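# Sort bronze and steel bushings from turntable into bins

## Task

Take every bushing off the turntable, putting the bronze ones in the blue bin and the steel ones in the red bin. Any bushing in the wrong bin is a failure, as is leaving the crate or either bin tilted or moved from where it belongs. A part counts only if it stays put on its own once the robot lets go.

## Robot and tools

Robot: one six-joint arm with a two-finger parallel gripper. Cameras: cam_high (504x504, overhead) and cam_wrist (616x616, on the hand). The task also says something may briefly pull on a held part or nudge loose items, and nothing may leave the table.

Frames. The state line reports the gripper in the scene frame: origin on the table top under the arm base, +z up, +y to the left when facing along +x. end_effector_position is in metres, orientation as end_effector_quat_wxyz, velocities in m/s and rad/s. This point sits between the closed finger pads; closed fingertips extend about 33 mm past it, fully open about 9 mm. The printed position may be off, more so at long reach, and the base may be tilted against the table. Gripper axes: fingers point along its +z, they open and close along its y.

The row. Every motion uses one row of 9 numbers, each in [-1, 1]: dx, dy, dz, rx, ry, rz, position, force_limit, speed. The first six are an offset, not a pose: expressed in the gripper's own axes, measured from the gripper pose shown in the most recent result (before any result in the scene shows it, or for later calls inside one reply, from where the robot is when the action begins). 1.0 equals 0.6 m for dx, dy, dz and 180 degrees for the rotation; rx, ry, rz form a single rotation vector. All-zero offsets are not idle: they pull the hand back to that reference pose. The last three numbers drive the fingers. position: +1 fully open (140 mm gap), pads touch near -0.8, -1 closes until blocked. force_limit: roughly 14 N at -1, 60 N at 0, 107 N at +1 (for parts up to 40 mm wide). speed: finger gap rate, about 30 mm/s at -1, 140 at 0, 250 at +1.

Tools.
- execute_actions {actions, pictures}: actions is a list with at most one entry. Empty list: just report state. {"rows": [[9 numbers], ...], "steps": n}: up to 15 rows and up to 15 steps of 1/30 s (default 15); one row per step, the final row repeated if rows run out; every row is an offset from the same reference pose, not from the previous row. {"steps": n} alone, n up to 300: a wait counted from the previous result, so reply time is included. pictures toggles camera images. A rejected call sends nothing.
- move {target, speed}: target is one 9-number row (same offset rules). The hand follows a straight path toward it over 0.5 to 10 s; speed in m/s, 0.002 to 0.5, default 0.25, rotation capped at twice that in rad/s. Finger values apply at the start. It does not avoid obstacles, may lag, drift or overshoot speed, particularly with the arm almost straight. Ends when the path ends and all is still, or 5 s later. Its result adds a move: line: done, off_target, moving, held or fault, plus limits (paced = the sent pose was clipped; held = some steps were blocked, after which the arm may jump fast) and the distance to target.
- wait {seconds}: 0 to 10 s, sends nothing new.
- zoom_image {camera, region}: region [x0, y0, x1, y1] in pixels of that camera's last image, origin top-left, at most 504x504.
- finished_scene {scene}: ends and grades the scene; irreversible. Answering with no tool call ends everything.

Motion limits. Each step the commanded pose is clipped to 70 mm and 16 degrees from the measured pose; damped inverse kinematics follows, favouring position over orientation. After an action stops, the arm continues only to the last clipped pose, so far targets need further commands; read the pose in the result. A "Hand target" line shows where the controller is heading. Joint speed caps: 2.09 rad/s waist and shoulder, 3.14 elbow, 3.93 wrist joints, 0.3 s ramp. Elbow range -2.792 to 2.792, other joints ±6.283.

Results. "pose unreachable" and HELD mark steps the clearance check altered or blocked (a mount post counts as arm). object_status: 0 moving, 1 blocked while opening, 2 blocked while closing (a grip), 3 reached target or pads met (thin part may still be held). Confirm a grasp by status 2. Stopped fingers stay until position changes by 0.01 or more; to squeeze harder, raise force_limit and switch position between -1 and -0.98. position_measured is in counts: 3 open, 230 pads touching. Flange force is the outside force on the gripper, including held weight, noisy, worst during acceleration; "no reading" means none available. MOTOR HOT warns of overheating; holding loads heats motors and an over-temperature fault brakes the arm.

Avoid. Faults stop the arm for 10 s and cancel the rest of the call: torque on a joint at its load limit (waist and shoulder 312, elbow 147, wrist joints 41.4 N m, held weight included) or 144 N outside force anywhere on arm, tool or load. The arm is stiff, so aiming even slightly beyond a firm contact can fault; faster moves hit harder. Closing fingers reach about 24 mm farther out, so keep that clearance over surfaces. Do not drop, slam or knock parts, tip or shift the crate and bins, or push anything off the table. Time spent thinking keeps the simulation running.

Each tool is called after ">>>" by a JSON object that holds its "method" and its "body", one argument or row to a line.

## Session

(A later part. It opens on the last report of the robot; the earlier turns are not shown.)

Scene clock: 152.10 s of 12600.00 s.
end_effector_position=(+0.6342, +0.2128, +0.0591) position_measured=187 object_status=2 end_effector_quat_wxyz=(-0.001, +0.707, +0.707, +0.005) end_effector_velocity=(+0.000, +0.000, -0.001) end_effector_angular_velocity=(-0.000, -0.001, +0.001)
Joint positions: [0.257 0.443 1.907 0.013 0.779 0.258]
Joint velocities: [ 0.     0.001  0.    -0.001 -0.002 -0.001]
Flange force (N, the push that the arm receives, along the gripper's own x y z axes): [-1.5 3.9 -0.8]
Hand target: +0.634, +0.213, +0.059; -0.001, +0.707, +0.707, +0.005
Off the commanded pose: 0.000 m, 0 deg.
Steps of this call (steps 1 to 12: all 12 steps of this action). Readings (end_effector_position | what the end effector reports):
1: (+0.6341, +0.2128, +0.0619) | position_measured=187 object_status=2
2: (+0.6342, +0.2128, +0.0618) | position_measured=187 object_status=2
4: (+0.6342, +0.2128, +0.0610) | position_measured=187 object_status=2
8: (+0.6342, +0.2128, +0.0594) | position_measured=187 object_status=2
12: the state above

>>> {"method": "execute_actions", "body": {
  "actions": [
    {"rows":[[0,0,0.001,0,0,0,-1,-0.2,-0.6],[0,0,0.0015,0,0,0,-1,-0.2,-0.6],[0,0,0.0015,0,0,0,-1,-0.2,-0.6],[0,0,0.0015,0,0,0,-1,-0.2,-0.6],[0,0,0.0015,0,0,0,-0.33,-0.2,0]],"steps":10}
  ],
  "pictures": false
}}

>>> {"method": "move", "body": {
  "target": [0,0,-0.155,0,0,0,-0.33,-0.2,0],
  "speed": 0.2
}}

>>> {"method": "move", "body": {
  "target": [-0.667,-0.21,0,0,0,0,-0.33,-0.2,0],
  "speed": 0.4
}}

>>> {"method": "move", "body": {
  "target": [0,0,0.07,0,0,0,-0.33,-0.2,0],
  "speed": 0.08
}}

>>> {"method": "zoom_image", "body": {
  "camera": "cam_wrist",
  "region": [200,200,380,380]
}}

Scene clock: 154.67 s of 12600.00 s.
end_effector_position=(+0.6342, +0.2129, +0.0582) position_measured=171 object_status=0 end_effector_quat_wxyz=(-0.001, +0.707, +0.707, +0.005) end_effector_velocity=(-0.000, -0.000, -0.000) end_effector_angular_velocity=(+0.000, +0.001, -0.001)
Joint positions: [0.257 0.444 1.907 0.013 0.777 0.258]
Joint velocities: [-0.001  0.     0.001  0.001  0.     0.   ]
Flange force (N, the push that the arm receives, along the gripper's own x y z axes): [-0.7 1.9 -2.1]
Hand target: +0.634, +0.213, +0.058; -0.001, +0.707, +0.707, +0.005
Off the commanded pose: 0.000 m, 0 deg.
Steps of this call (steps 1 to 67: nothing new was sent; steps 68 to 77: all 10 steps of this action). Readings (end_effector_position | what the end effector reports):
68: (+0.6342, +0.2129, +0.0590) | position_measured=187 object_status=2
69: (+0.6342, +0.2129, +0.0588) | position_measured=187 object_status=2
71: (+0.6342, +0.2129, +0.0585) | position_measured=187 object_status=2
75: (+0.6342, +0.2129, +0.0582) | position_measured=171 object_status=0
77: the state above

Scene clock: 155.87 s of 12600.00 s.
end_effector_position=(+0.6337, +0.2119, +0.1511) position_measured=171 object_status=3 end_effector_quat_wxyz=(-0.001, +0.707, +0.707, +0.005) end_effector_velocity=(-0.001, -0.000, +0.001) end_effector_angular_velocity=(-0.000, +0.001, -0.000)
Joint positions: [0.256 0.341 1.849 0.011 0.938 0.26 ]
Joint velocities: [-0.    -0.001 -0.    -0.     0.003  0.   ]
Flange force (N, the push that the arm receives, along the gripper's own x y z axes): [-6.3 -1.9 -4.1]
Hand target: +0.634, +0.212, +0.151; -0.001, +0.707, +0.707, +0.005
Off the commanded pose: 0.000 m, 0 deg.
move: done

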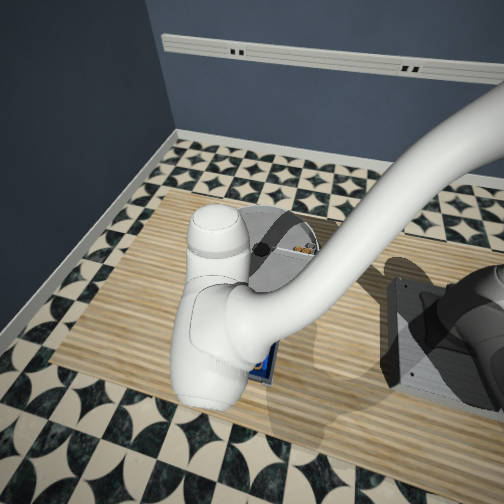

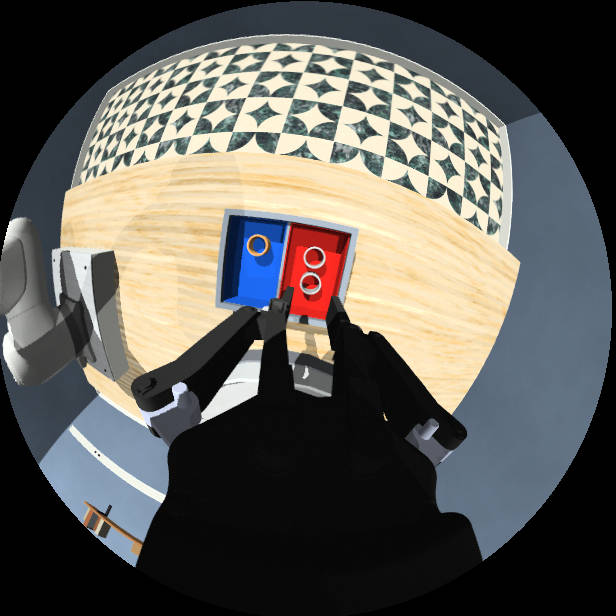

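Scene clock: 157.57 s of 12600.00 s.
end_effector_position=(+0.5071, -0.1889, +0.1467) position_measured=171 object_status=3 end_effector_quat_wxyz=(-0.001, +0.707, +0.707, +0.005) end_effector_velocity=(-0.000, -0.002, -0.000) end_effector_angular_velocity=(+0.002, +0.000, -0.001)
Joint positions: [-0.44   0.175  2.088  0.017  0.874 -0.441]
Joint velocities: [-0.004  0.001 -0.001  0.002  0.001 -0.004]
Flange force (N, the push that the arm receives, along the gripper's own x y z axes): [-2.9 -4.1 -4.0]
Hand target: +0.507, -0.189, +0.147; -0.001, +0.707, +0.707, +0.005
Off the commanded pose: 0.001 m, 0 deg.
move: done; limits=paced

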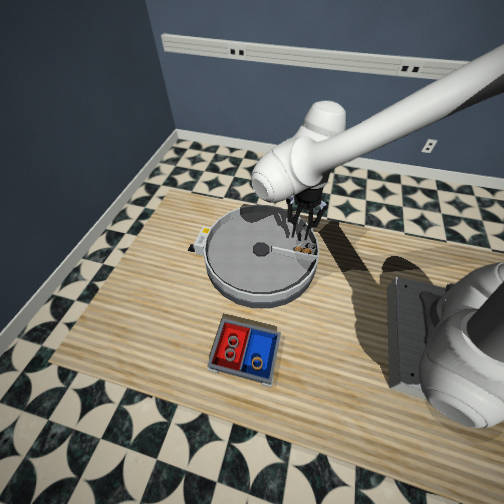

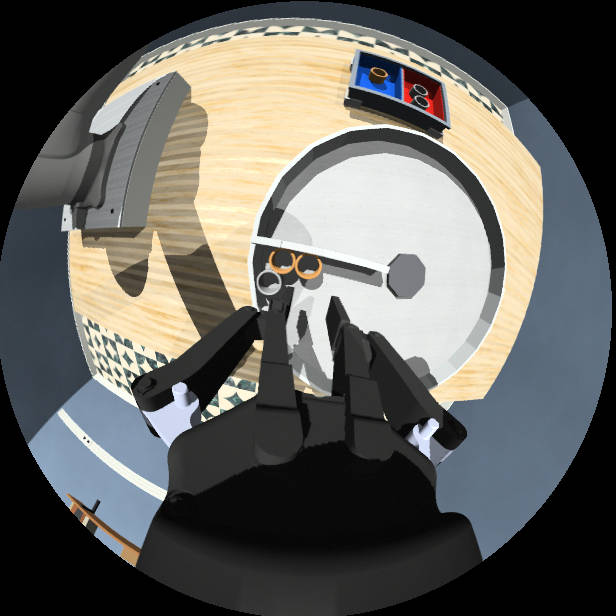

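Scene clock: 158.47 s of 12600.00 s.
end_effector_position=(+0.5073, -0.1885, +0.1048) position_measured=171 object_status=3 end_effector_quat_wxyz=(-0.001, +0.707, +0.707, +0.005) end_effector_velocity=(+0.001, -0.000, -0.001) end_effector_angular_velocity=(-0.001, -0.001, +0.001)
Joint positions: [-0.438  0.228  2.121  0.019  0.789 -0.442]
Joint velocities: [ 0.     0.002 -0.    -0.001 -0.003 -0.001]
Flange force (N, the push that the arm receives, along the gripper's own x y z axes): [-6.7 -3.3 -1.5]
Hand target: +0.507, -0.189, +0.105; -0.001, +0.707, +0.707, +0.005
Off the commanded pose: 0.000 m, 0 deg.
move: done

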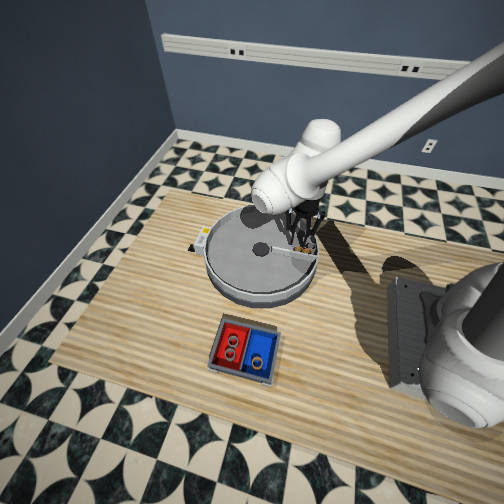

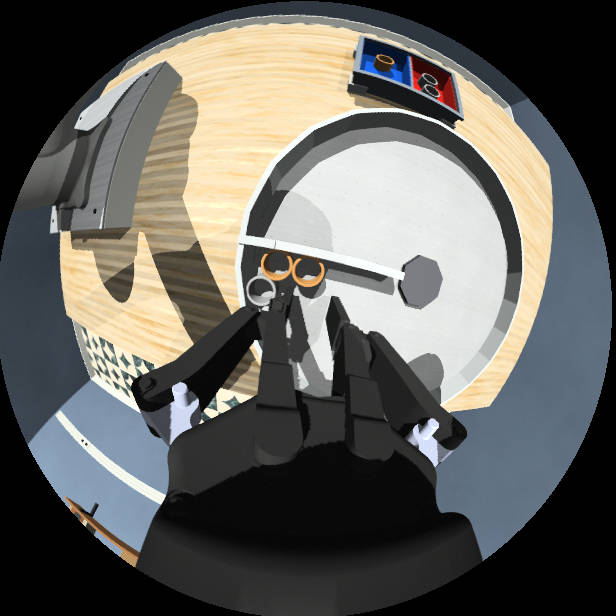

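Region (200, 200, 380, 380) of cam_wrist's 616x616 image, scaled by 2.800, with more detail than that image has.

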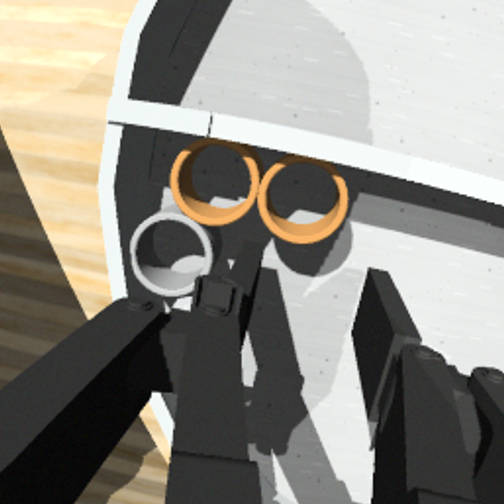

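>>> {"method": "move", "body": {
  "target": [0.016,-0.0035,0,0,0,0,-0.33,-0.2,0],
  "speed": 0.03
}}

>>> {"method": "move", "body": {
  "target": [0.004,0.017,0,0,0,0,-0.33,-0.2,0],
  "speed": 0.02
}}

>>> {"method": "zoom_image", "body": {
  "camera": "cam_wrist",
  "region": [200,200,380,380]
}}

Scene clock: 160.47 s of 12600.00 s.
end_effector_position=(+0.5053, -0.1790, +0.1049) position_measured=171 object_status=3 end_effector_quat_wxyz=(-0.001, +0.707, +0.707, +0.005) end_effector_velocity=(+0.001, +0.001, +0.001) end_effector_angular_velocity=(+0.000, -0.001, +0.000)
Joint positions: [-0.424  0.221  2.13   0.019  0.786 -0.427]
Joint velocities: [ 0.002 -0.001 -0.     0.001  0.001  0.001]
Flange force (N, the push that the arm receives, along the gripper's own x y z axes): [-1.0 -0.9 -2.9]
Hand target: +0.505, -0.179, +0.105; -0.001, +0.707, +0.707, +0.005
Off the commanded pose: 0.000 m, 0 deg.
move: done

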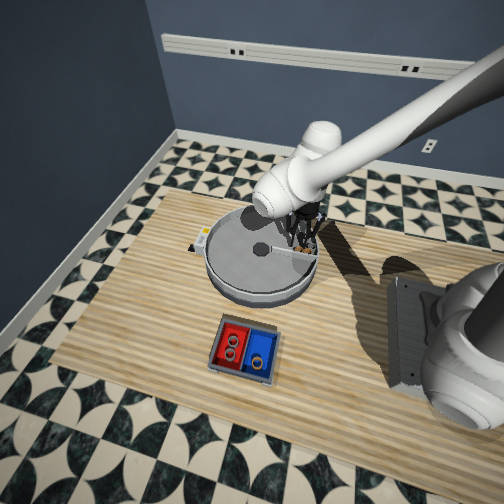

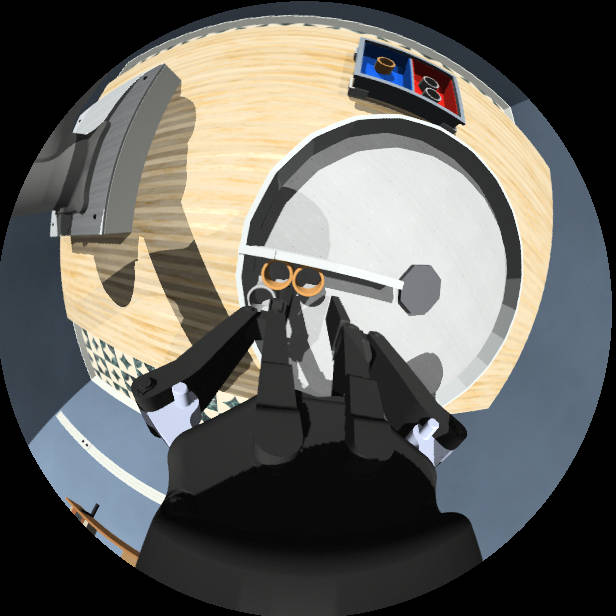

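Scene clock: 161.23 s of 12600.00 s.
end_effector_position=(+0.5154, -0.1766, +0.1050) position_measured=171 object_status=3 end_effector_quat_wxyz=(-0.001, +0.707, +0.707, +0.005) end_effector_velocity=(+0.001, +0.001, -0.000) end_effector_angular_velocity=(+0.000, +0.001, +0.000)
Joint positions: [-0.412  0.232  2.114  0.019  0.79  -0.415]
Joint velocities: [ 0.001  0.002 -0.001 -0.     0.001  0.001]
Flange force (N, the push that the arm receives, along the gripper's own x y z axes): [-8.7 -7.6 -5.0]
Hand target: +0.515, -0.177, +0.105; -0.001, +0.707, +0.707, +0.005
Off the commanded pose: 0.000 m, 0 deg.
move: done

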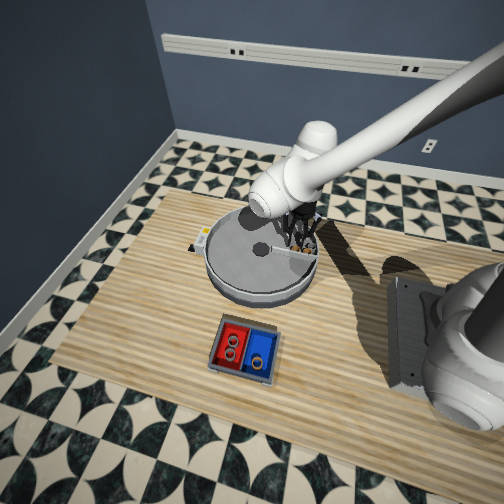

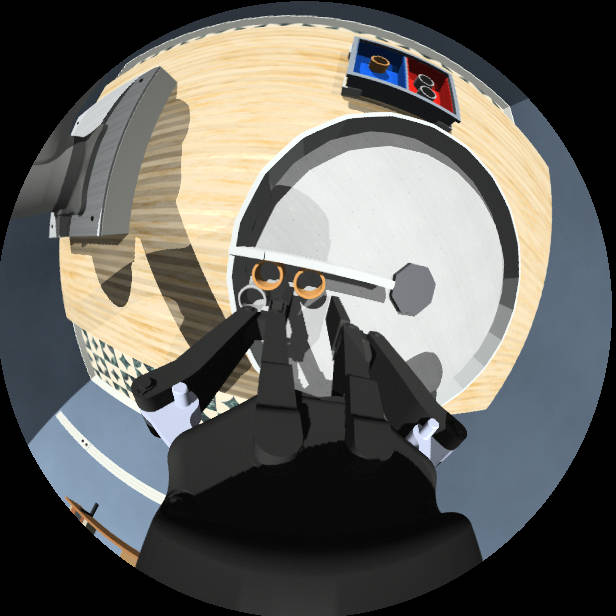

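Region (200, 200, 380, 380) of cam_wrist's 616x616 image, scaled by 2.800, with more detail than that image has.

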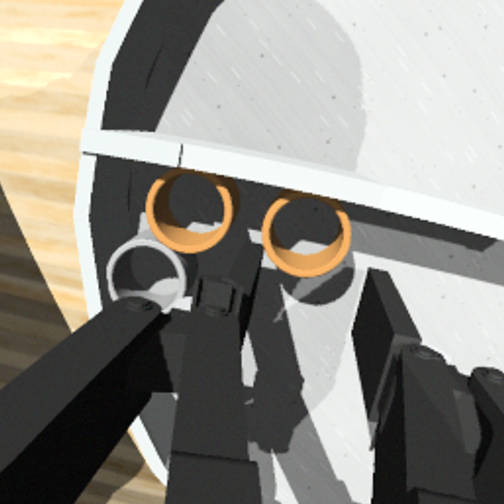

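>>> {"method": "move", "body": {
  "target": [0.032,-0.0035,0,0,0,0,-0.33,-0.2,0],
  "speed": 0.03
}}

>>> {"method": "execute_actions", "body": {
  "actions": [
    {"rows":[[0,0,0,0,0,0,-1,-0.2,-0.6]],"steps":12}
  ]
}}

>>> {"method": "zoom_image", "body": {
  "camera": "cam_wrist",
  "region": [240,210,380,350]
}}

Scene clock: 163.07 s of 12600.00 s.
end_effector_position=(+0.5133, -0.1575, +0.1051) position_measured=171 object_status=3 end_effector_quat_wxyz=(-0.001, +0.707, +0.707, +0.005) end_effector_velocity=(+0.001, +0.001, +0.000) end_effector_angular_velocity=(-0.001, -0.002, -0.001)
Joint positions: [-0.381  0.221  2.129  0.019  0.787 -0.384]
Joint velocities: [ 0.002 -0.001  0.    -0.    -0.002  0.003]
Flange force (N, the push that the arm receives, along the gripper's own x y z axes): [-8.3 -7.1 -4.3]
Hand target: +0.513, -0.157, +0.105; -0.001, +0.707, +0.707, +0.005
Off the commanded pose: 0.000 m, 0 deg.
move: done

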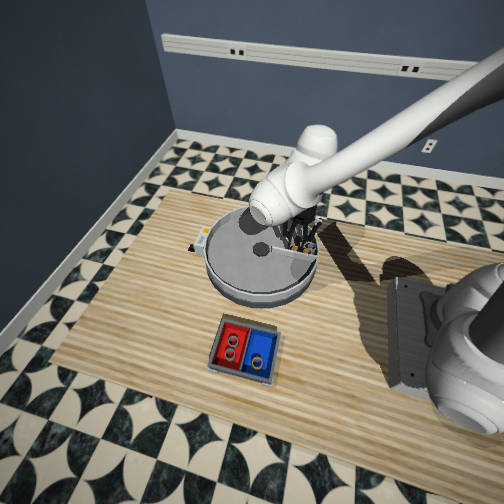

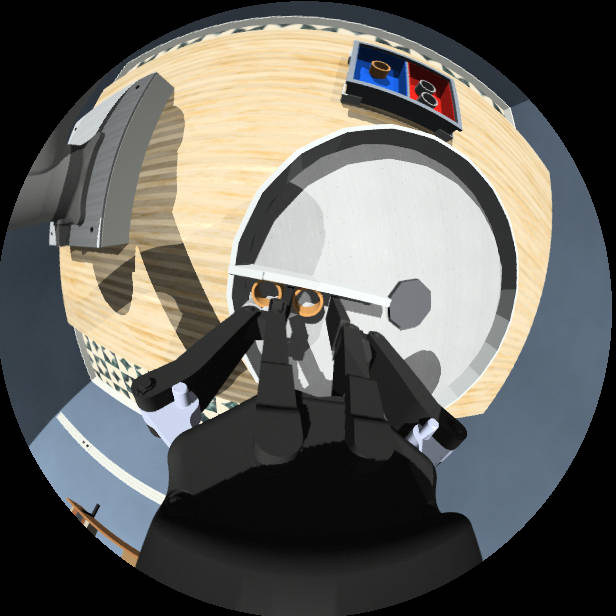

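Scene clock: 163.47 s of 12600.00 s.
end_effector_position=(+0.5133, -0.1574, +0.1052) position_measured=187 object_status=0 end_effector_quat_wxyz=(-0.001, +0.707, +0.707, +0.005) end_effector_velocity=(-0.000, -0.000, +0.000) end_effector_angular_velocity=(-0.000, +0.001, +0.000)
Joint positions: [-0.381  0.221  2.129  0.019  0.787 -0.384]
Joint velocities: [-0.     0.    -0.001 -0.001  0.002  0.   ]
Flange force (N, the push that the arm receives, along the gripper's own x y z axes): [-5.8 -5.7 -19.7]
Hand target: +0.513, -0.157, +0.105; -0.001, +0.707, +0.707, +0.005
Off the commanded pose: 0.000 m, 0 deg.
Steps of this call (steps 1 to 12: all 12 steps of this action). Readings (end_effector_position | what the end effector reports):
1: (+0.5133, -0.1574, +0.1051) | position_measured=171 object_status=0
2: (+0.5133, -0.1574, +0.1051) | position_measured=174 object_status=0
4: (+0.5133, -0.1574, +0.1051) | position_measured=182 object_status=0
8: (+0.5133, -0.1574, +0.1052) | position_measured=187 object_status=0
12: the state above

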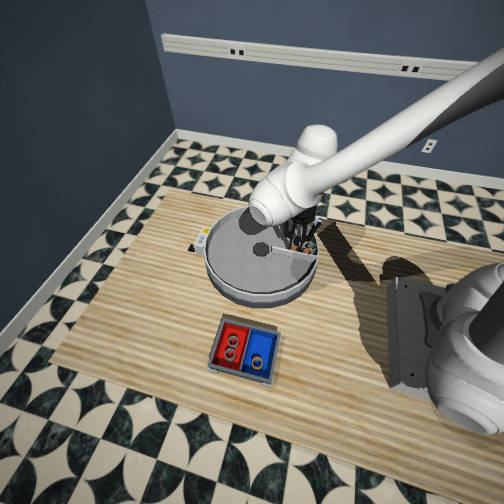

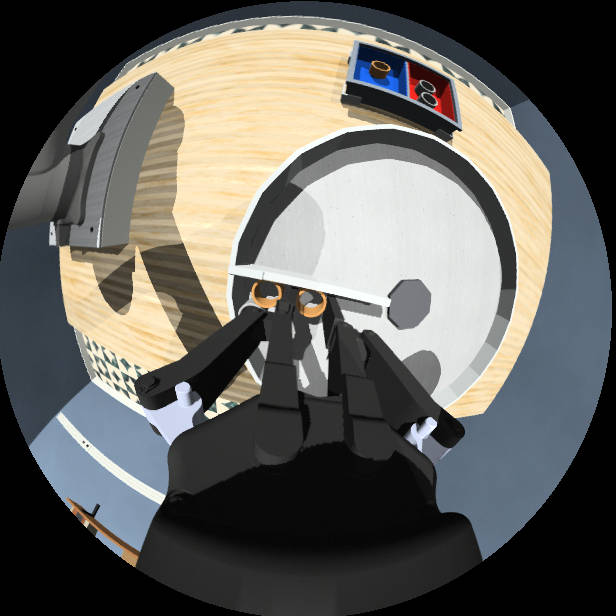

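Region (240, 210, 380, 350) of cam_wrist's 616x616 image, scaled by 3.600, with more detail than that image has.

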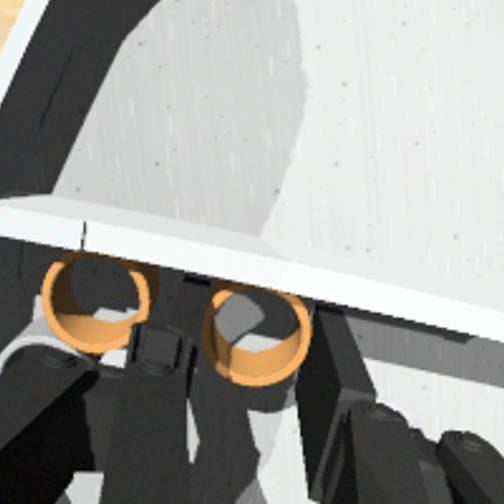

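>>> {"method": "move", "body": {
  "target": [-0.005,0,-0.075,0,0,0,-1,-0.2,-0.6],
  "speed": 0.2
}}

>>> {"method": "move", "body": {
  "target": [0.62,0.055,0,0,0,0,-1,-0.2,-0.6],
  "speed": 0.35
}}

>>> {"method": "move", "body": {
  "target": [0,0,0.13,0,0,0,-1,-0.2,-0.6],
  "speed": 0.12
}}

>>> {"method": "zoom_image", "body": {
  "camera": "cam_wrist",
  "region": [220,210,400,390]
}}

Scene clock: 165.43 s of 12600.00 s.
end_effector_position=(+0.5131, -0.1609, +0.1501) position_measured=187 object_status=2 end_effector_quat_wxyz=(-0.001, +0.707, +0.707, +0.005) end_effector_velocity=(+0.001, -0.000, +0.002) end_effector_angular_velocity=(-0.000, -0.001, -0.000)
Joint positions: [-0.387  0.166  2.092  0.017  0.879 -0.388]
Joint velocities: [-0.    -0.002 -0.002  0.     0.003 -0.   ]
Flange force (N, the push that the arm receives, along the gripper's own x y z axes): [-5.8 -2.2 -3.7]
Hand target: +0.513, -0.161, +0.150; -0.001, +0.707, +0.707, +0.005
Off the commanded pose: 0.000 m, 0 deg.
move: done

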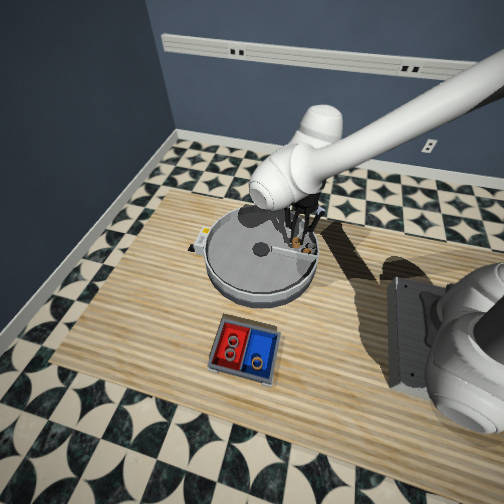

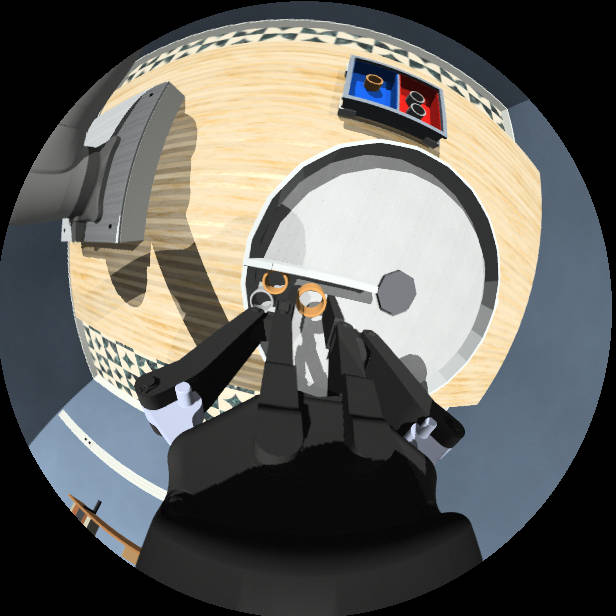

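Scene clock: 167.10 s of 12600.00 s.
end_effector_position=(+0.5467, +0.2118, +0.1539) position_measured=187 object_status=2 end_effector_quat_wxyz=(-0.001, +0.707, +0.707, +0.006) end_effector_velocity=(-0.000, +0.001, -0.000) end_effector_angular_velocity=(-0.001, +0.001, +0.001)
Joint positions: [0.295 0.225 2.005 0.011 0.898 0.299]
Joint velocities: [ 0.002  0.001 -0.001 -0.001  0.001  0.003]
Flange force (N, the push that the arm receives, along the gripper's own x y z axes): [-5.5 1.7 -4.3]
Hand target: +0.547, +0.212, +0.154; -0.001, +0.707, +0.707, +0.006
Off the commanded pose: 0.001 m, 0 deg.
move: done

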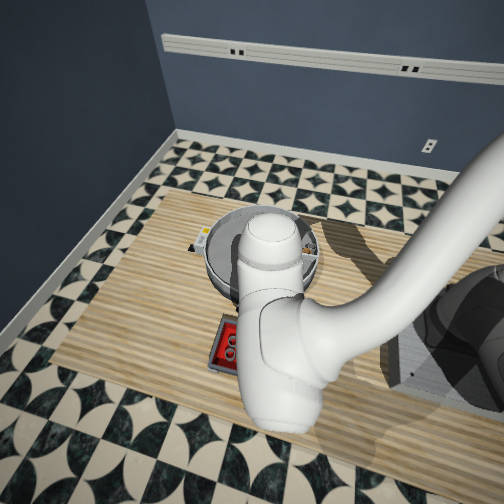

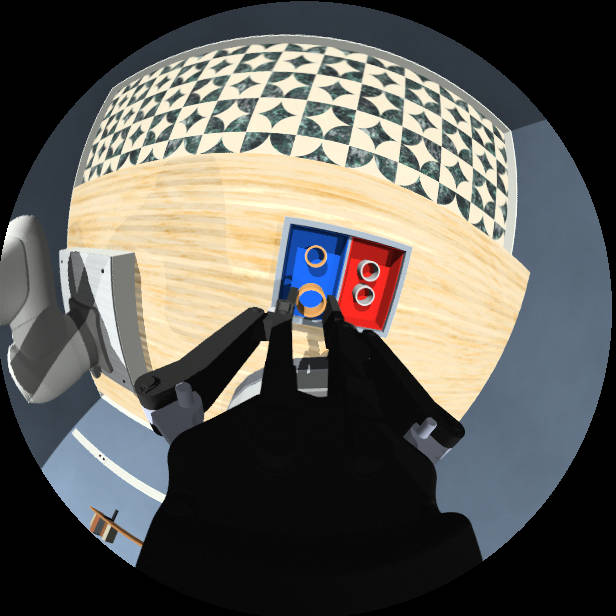

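Scene clock: 168.17 s of 12600.00 s.
end_effector_position=(+0.5470, +0.2127, +0.0759) position_measured=187 object_status=2 end_effector_quat_wxyz=(-0.001, +0.707, +0.707, +0.006) end_effector_velocity=(-0.000, +0.000, -0.002) end_effector_angular_velocity=(-0.001, +0.000, +0.001)
Joint positions: [0.297 0.321 2.059 0.013 0.748 0.298]
Joint velocities: [ 0.001  0.002  0.001 -0.001 -0.003 -0.   ]
Flange force (N, the push that the arm receives, along the gripper's own x y z axes): [-0.6 2.3 2.8]
Hand target: +0.547, +0.213, +0.076; -0.001, +0.707, +0.707, +0.006
Off the commanded pose: 0.000 m, 0 deg.
move: done

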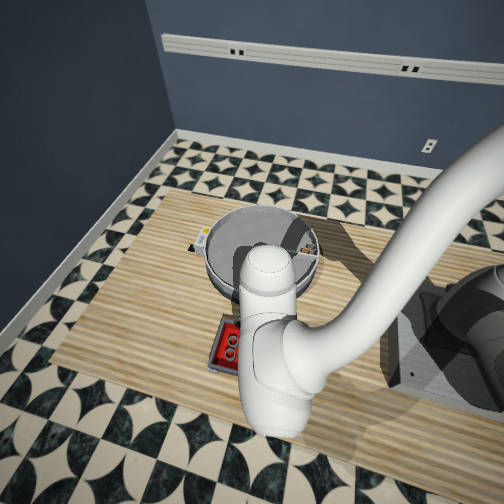

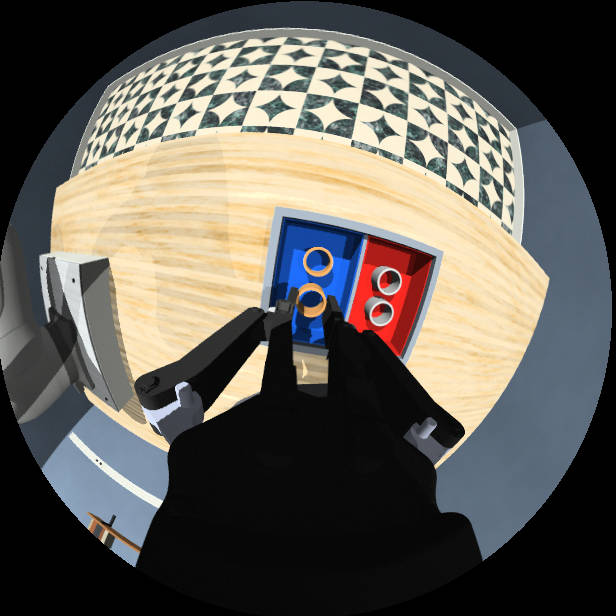

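Region (220, 210, 400, 390) of cam_wrist's 616x616 image, scaled by 2.800, with more detail than that image has.

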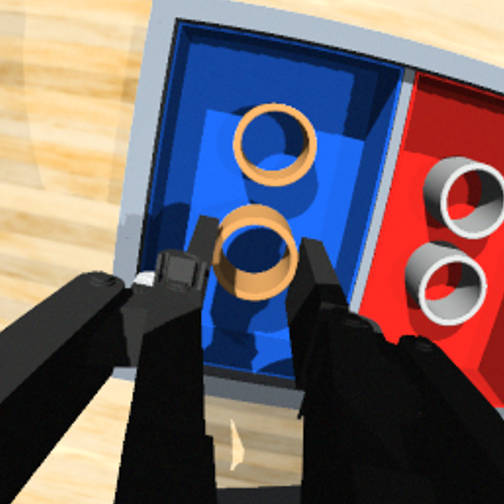

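>>> {"method": "move", "body": {
  "target": [0,0,0.023,0,0,0,-1,-0.2,-0.6],
  "speed": 0.05
}}

>>> {"method": "execute_actions", "body": {
  "actions": [
    {"rows":[[0,0,0.001,0,0,0,-1,-0.2,-0.6],[0,0,0.002,0,0,0,-1,-0.2,-0.6],[0,0,0.003,0,0,0,-1,-0.2,-0.6],[0,0,0.004,0,0,0,-1,-0.2,-0.6],[0,0,0.005,0,0,0,-1,-0.2,-0.6],[0,0,0.0055,0,0,0,-1,-0.2,-0.6],[0,0,0.0055,0,0,0,-1,-0.2,-0.6],[0,0,0.0055,0,0,0,-1,-0.2,-0.6],[0,0,0.0055,0,0,0,-1,-0.2,-0.6],[0,0,0.0055,0,0,0,-0.33,-0.2,0]],"steps":15}
  ],
  "pictures": false
}}

>>> {"method": "move", "body": {
  "target": [0,0,-0.155,0,0,0,-0.33,-0.2,0],
  "speed": 0.2
}}

>>> {"method": "move", "body": {
  "target": [-0.68,-0.125,0,0,0,0,-0.33,-0.2,0],
  "speed": 0.4
}}

>>> {"method": "zoom_image", "body": {
  "camera": "cam_wrist",
  "region": [240,200,380,340]
}}

Scene clock: 177.73 s of 12600.00 s.
end_effector_position=(+0.5471, +0.2128, +0.0622) position_measured=187 object_status=2 end_effector_quat_wxyz=(-0.001, +0.707, +0.707, +0.006) end_effector_velocity=(-0.001, -0.001, -0.002) end_effector_angular_velocity=(-0.001, +0.003, -0.000)
Joint positions: [0.297 0.339 2.067 0.013 0.722 0.297]
Joint velocities: [-0.     0.002  0.002 -0.    -0.002  0.   ]
Flange force (N, the push that the arm receives, along the gripper's own x y z axes): [-1.2 5.1 2.2]
Hand target: +0.547, +0.213, +0.062; -0.001, +0.707, +0.707, +0.006
Off the commanded pose: 0.000 m, 0 deg.
move: done

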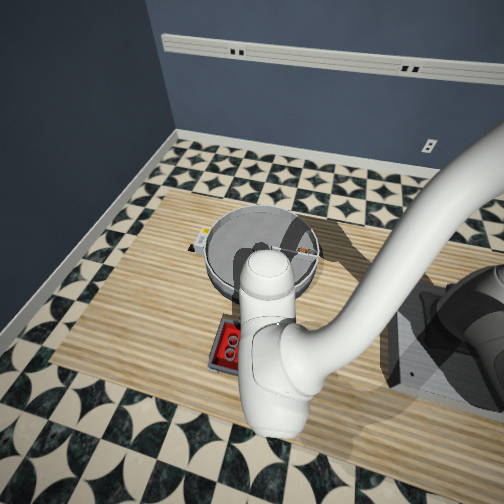

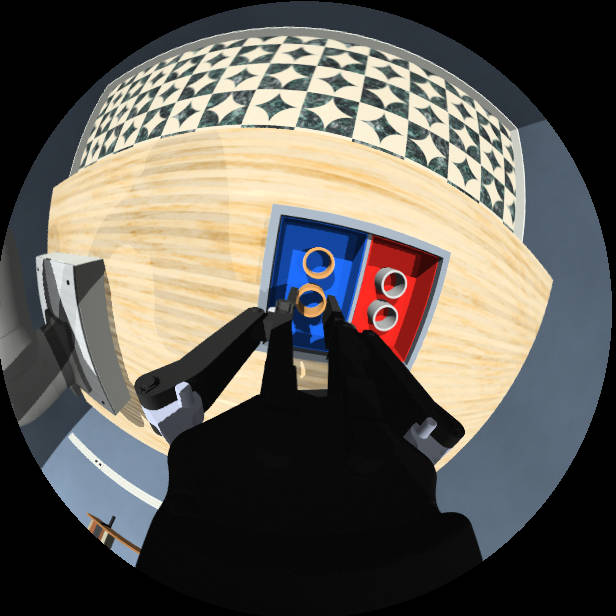

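Scene clock: 178.23 s of 12600.00 s.
end_effector_position=(+0.5471, +0.2129, +0.0590) position_measured=171 object_status=0 end_effector_quat_wxyz=(-0.001, +0.707, +0.707, +0.006) end_effector_velocity=(-0.000, -0.001, -0.000) end_effector_angular_velocity=(-0.001, +0.001, +0.000)
Joint positions: [0.297 0.344 2.068 0.013 0.716 0.297]
Joint velocities: [-0.     0.001 -0.001 -0.001  0.002  0.001]
Flange force (N, the push that the arm receives, along the gripper's own x y z axes): [1.7 -1.5 -4.0]
Hand target: +0.547, +0.213, +0.059; -0.001, +0.707, +0.707, +0.006
Off the commanded pose: 0.000 m, 0 deg.
Steps of this call (steps 1 to 15: all 15 steps of this action). Readings (end_effector_position | what the end effector reports):
1: (+0.5471, +0.2128, +0.0622) | position_measured=187 object_status=2
2: (+0.5471, +0.2129, +0.0620) | position_measured=187 object_status=2
4: (+0.5471, +0.2129, +0.0613) | position_measured=187 object_status=2
8: (+0.5471, +0.2129, +0.0595) | position_measured=187 object_status=2
15: the state above

Scene clock: 179.43 s of 12600.00 s.
end_effector_position=(+0.5467, +0.2119, +0.1519) position_measured=171 object_status=3 end_effector_quat_wxyz=(-0.001, +0.707, +0.707, +0.006) end_effector_velocity=(+0.001, +0.000, +0.002) end_effector_angular_velocity=(+0.001, -0.001, -0.001)
Joint positions: [0.295 0.227 2.007 0.011 0.894 0.299]
Joint velocities: [-0.    -0.002 -0.002  0.     0.002  0.001]
Flange force (N, the push that the arm receives, along the gripper's own x y z axes): [-4.9 -2.6 -3.7]
Hand target: +0.547, +0.212, +0.152; -0.001, +0.707, +0.707, +0.006
Off the commanded pose: 0.000 m, 0 deg.
move: done

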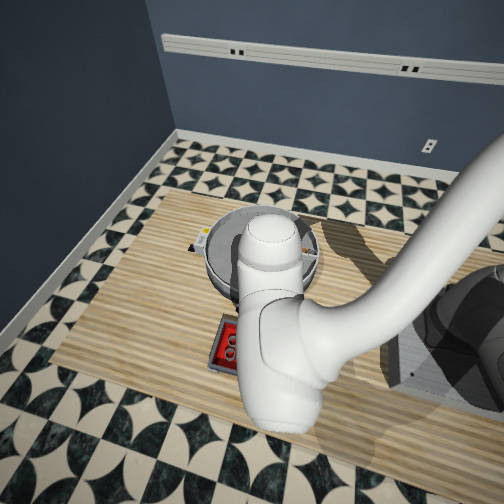

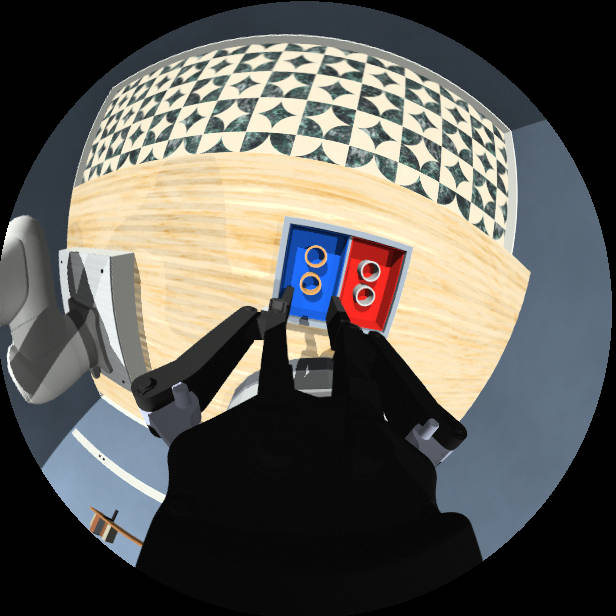

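Scene clock: 181.13 s of 12600.00 s.
end_effector_position=(+0.4709, -0.1969, +0.1476) position_measured=171 object_status=3 end_effector_quat_wxyz=(-0.001, +0.707, +0.707, +0.005) end_effector_velocity=(+0.000, -0.001, -0.001) end_effector_angular_velocity=(+0.002, -0.001, -0.001)
Joint positions: [-0.483  0.13   2.142  0.018  0.866 -0.485]
Joint velocities: [-0.003  0.002 -0.     0.003 -0.001 -0.004]
Flange force (N, the push that the arm receives, along the gripper's own x y z axes): [-3.2 -0.5 -1.4]
Hand target: +0.471, -0.197, +0.148; -0.001, +0.707, +0.707, +0.005
Off the commanded pose: 0.001 m, 0 deg.
move: done; limits=paced

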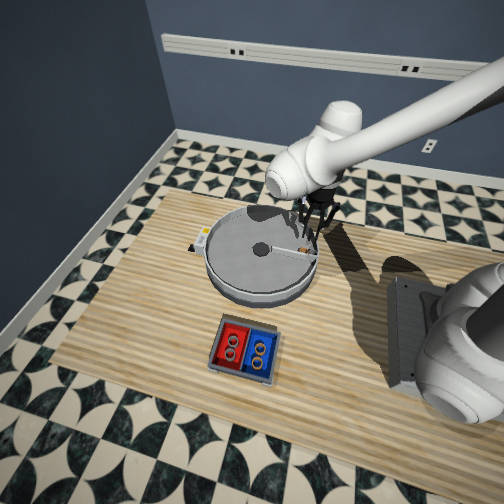

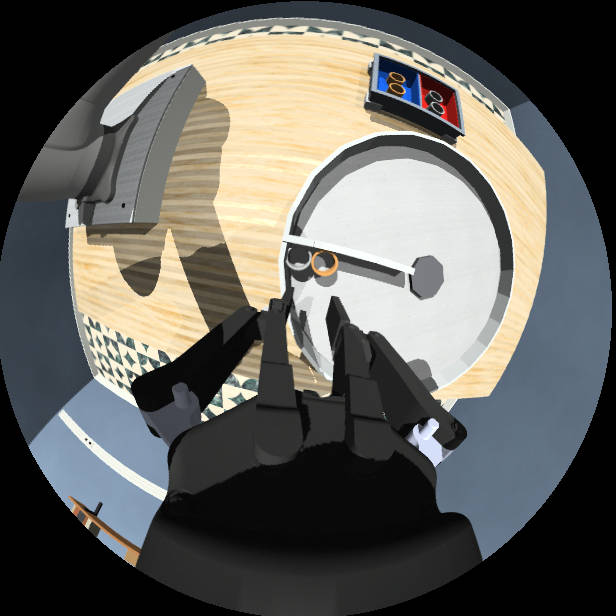

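Region (240, 200, 380, 340) of cam_wrist's 616x616 image, scaled by 3.600, with more detail than that image has.

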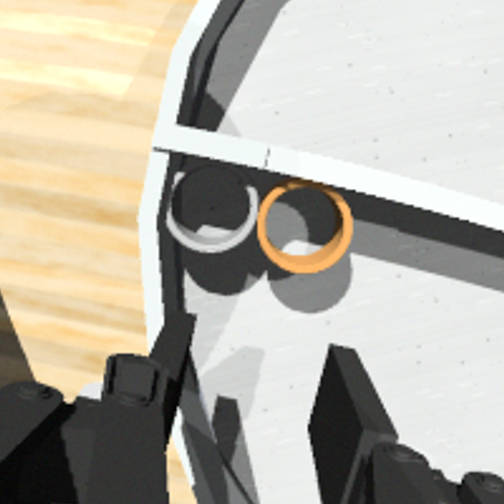

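>>> {"method": "move", "body": {
  "target": [0.008,0.0245,0.046,0,0,0,-0.33,-0.2,0],
  "speed": 0.1
}}

>>> {"method": "zoom_image", "body": {
  "camera": "cam_wrist",
  "region": [200,200,380,380]
}}

Scene clock: 184.13 s of 12600.00 s.
end_effector_position=(+0.4857, -0.1918, +0.1202) position_measured=171 object_status=3 end_effector_quat_wxyz=(-0.001, +0.707, +0.707, +0.005) end_effector_velocity=(+0.000, +0.001, -0.002) end_effector_angular_velocity=(+0.001, +0.002, +0.000)
Joint positions: [-0.462  0.182  2.144  0.019  0.812 -0.464]
Joint velocities: [ 0.001  0.003  0.     0.    -0.001  0.001]
Flange force (N, the push that the arm receives, along the gripper's own x y z axes): [2.7 2.4 -2.3]
Hand target: +0.486, -0.192, +0.120; -0.001, +0.707, +0.707, +0.005
Off the commanded pose: 0.000 m, 0 deg.
move: done

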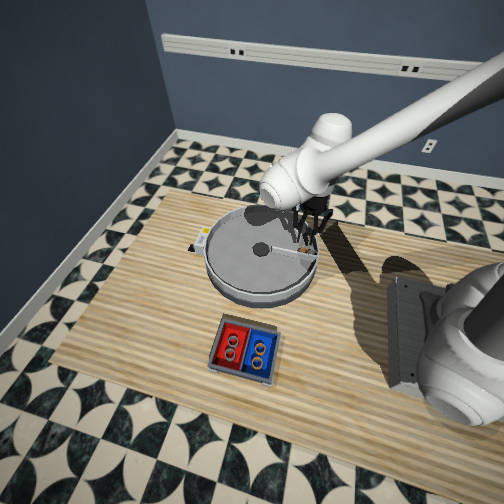

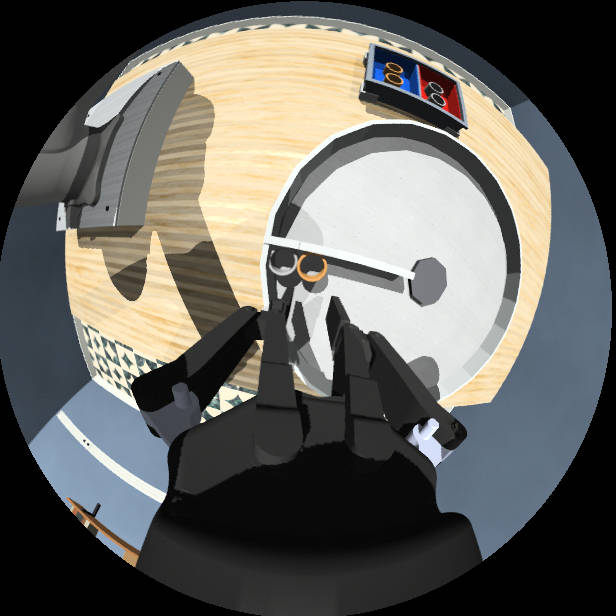

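Region (200, 200, 380, 380) of cam_wrist's 616x616 image, scaled by 2.800, with more detail than that image has.

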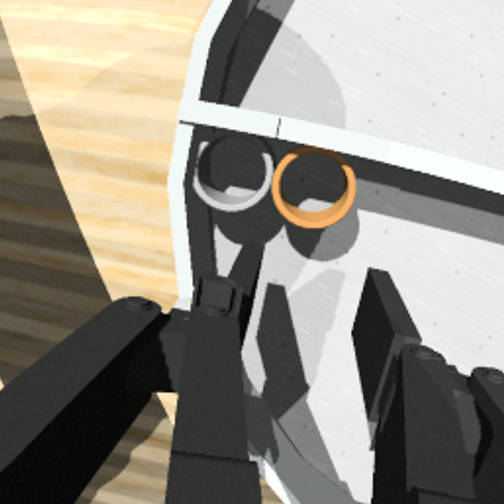

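>>> {"method": "move", "body": {
  "target": [0.007,0.002,0.0255,0,0,0,-0.33,-0.2,0],
  "speed": 0.02
}}

>>> {"method": "zoom_image", "body": {
  "camera": "cam_wrist",
  "region": [200,200,380,380]
}}

Scene clock: 186.30 s of 12600.00 s.
end_effector_position=(+0.4870, -0.1875, +0.1050) position_measured=171 object_status=3 end_effector_quat_wxyz=(-0.001, +0.707, +0.707, +0.005) end_effector_velocity=(-0.000, +0.001, -0.001) end_effector_angular_velocity=(+0.001, +0.002, +0.000)
Joint positions: [-0.453  0.201  2.156  0.019  0.78  -0.456]
Joint velocities: [ 0.001  0.002  0.001 -0.    -0.     0.001]
Flange force (N, the push that the arm receives, along the gripper's own x y z axes): [-0.1 -1.9 -3.5]
Hand target: +0.487, -0.187, +0.105; -0.001, +0.707, +0.707, +0.005
Off the commanded pose: 0.000 m, 0 deg.
move: done

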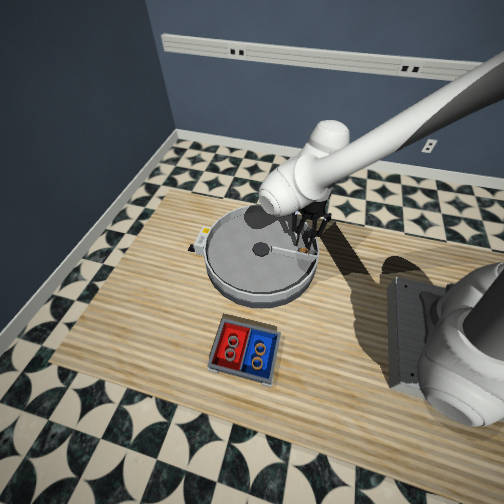

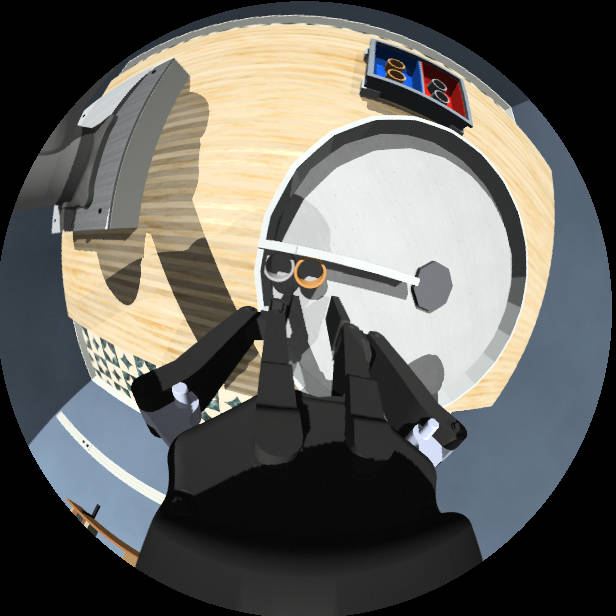

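Region (200, 200, 380, 380) of cam_wrist's 616x616 image, scaled by 2.800, with more detail than that image has.

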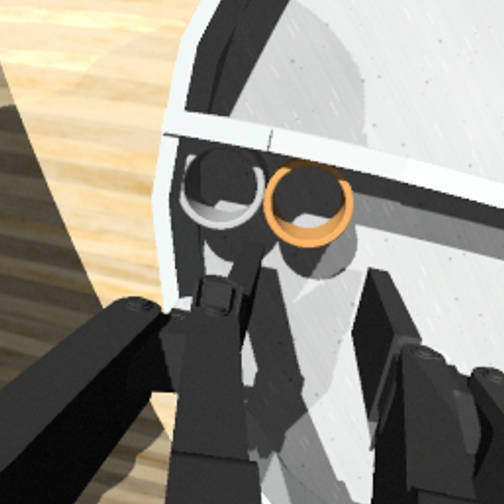

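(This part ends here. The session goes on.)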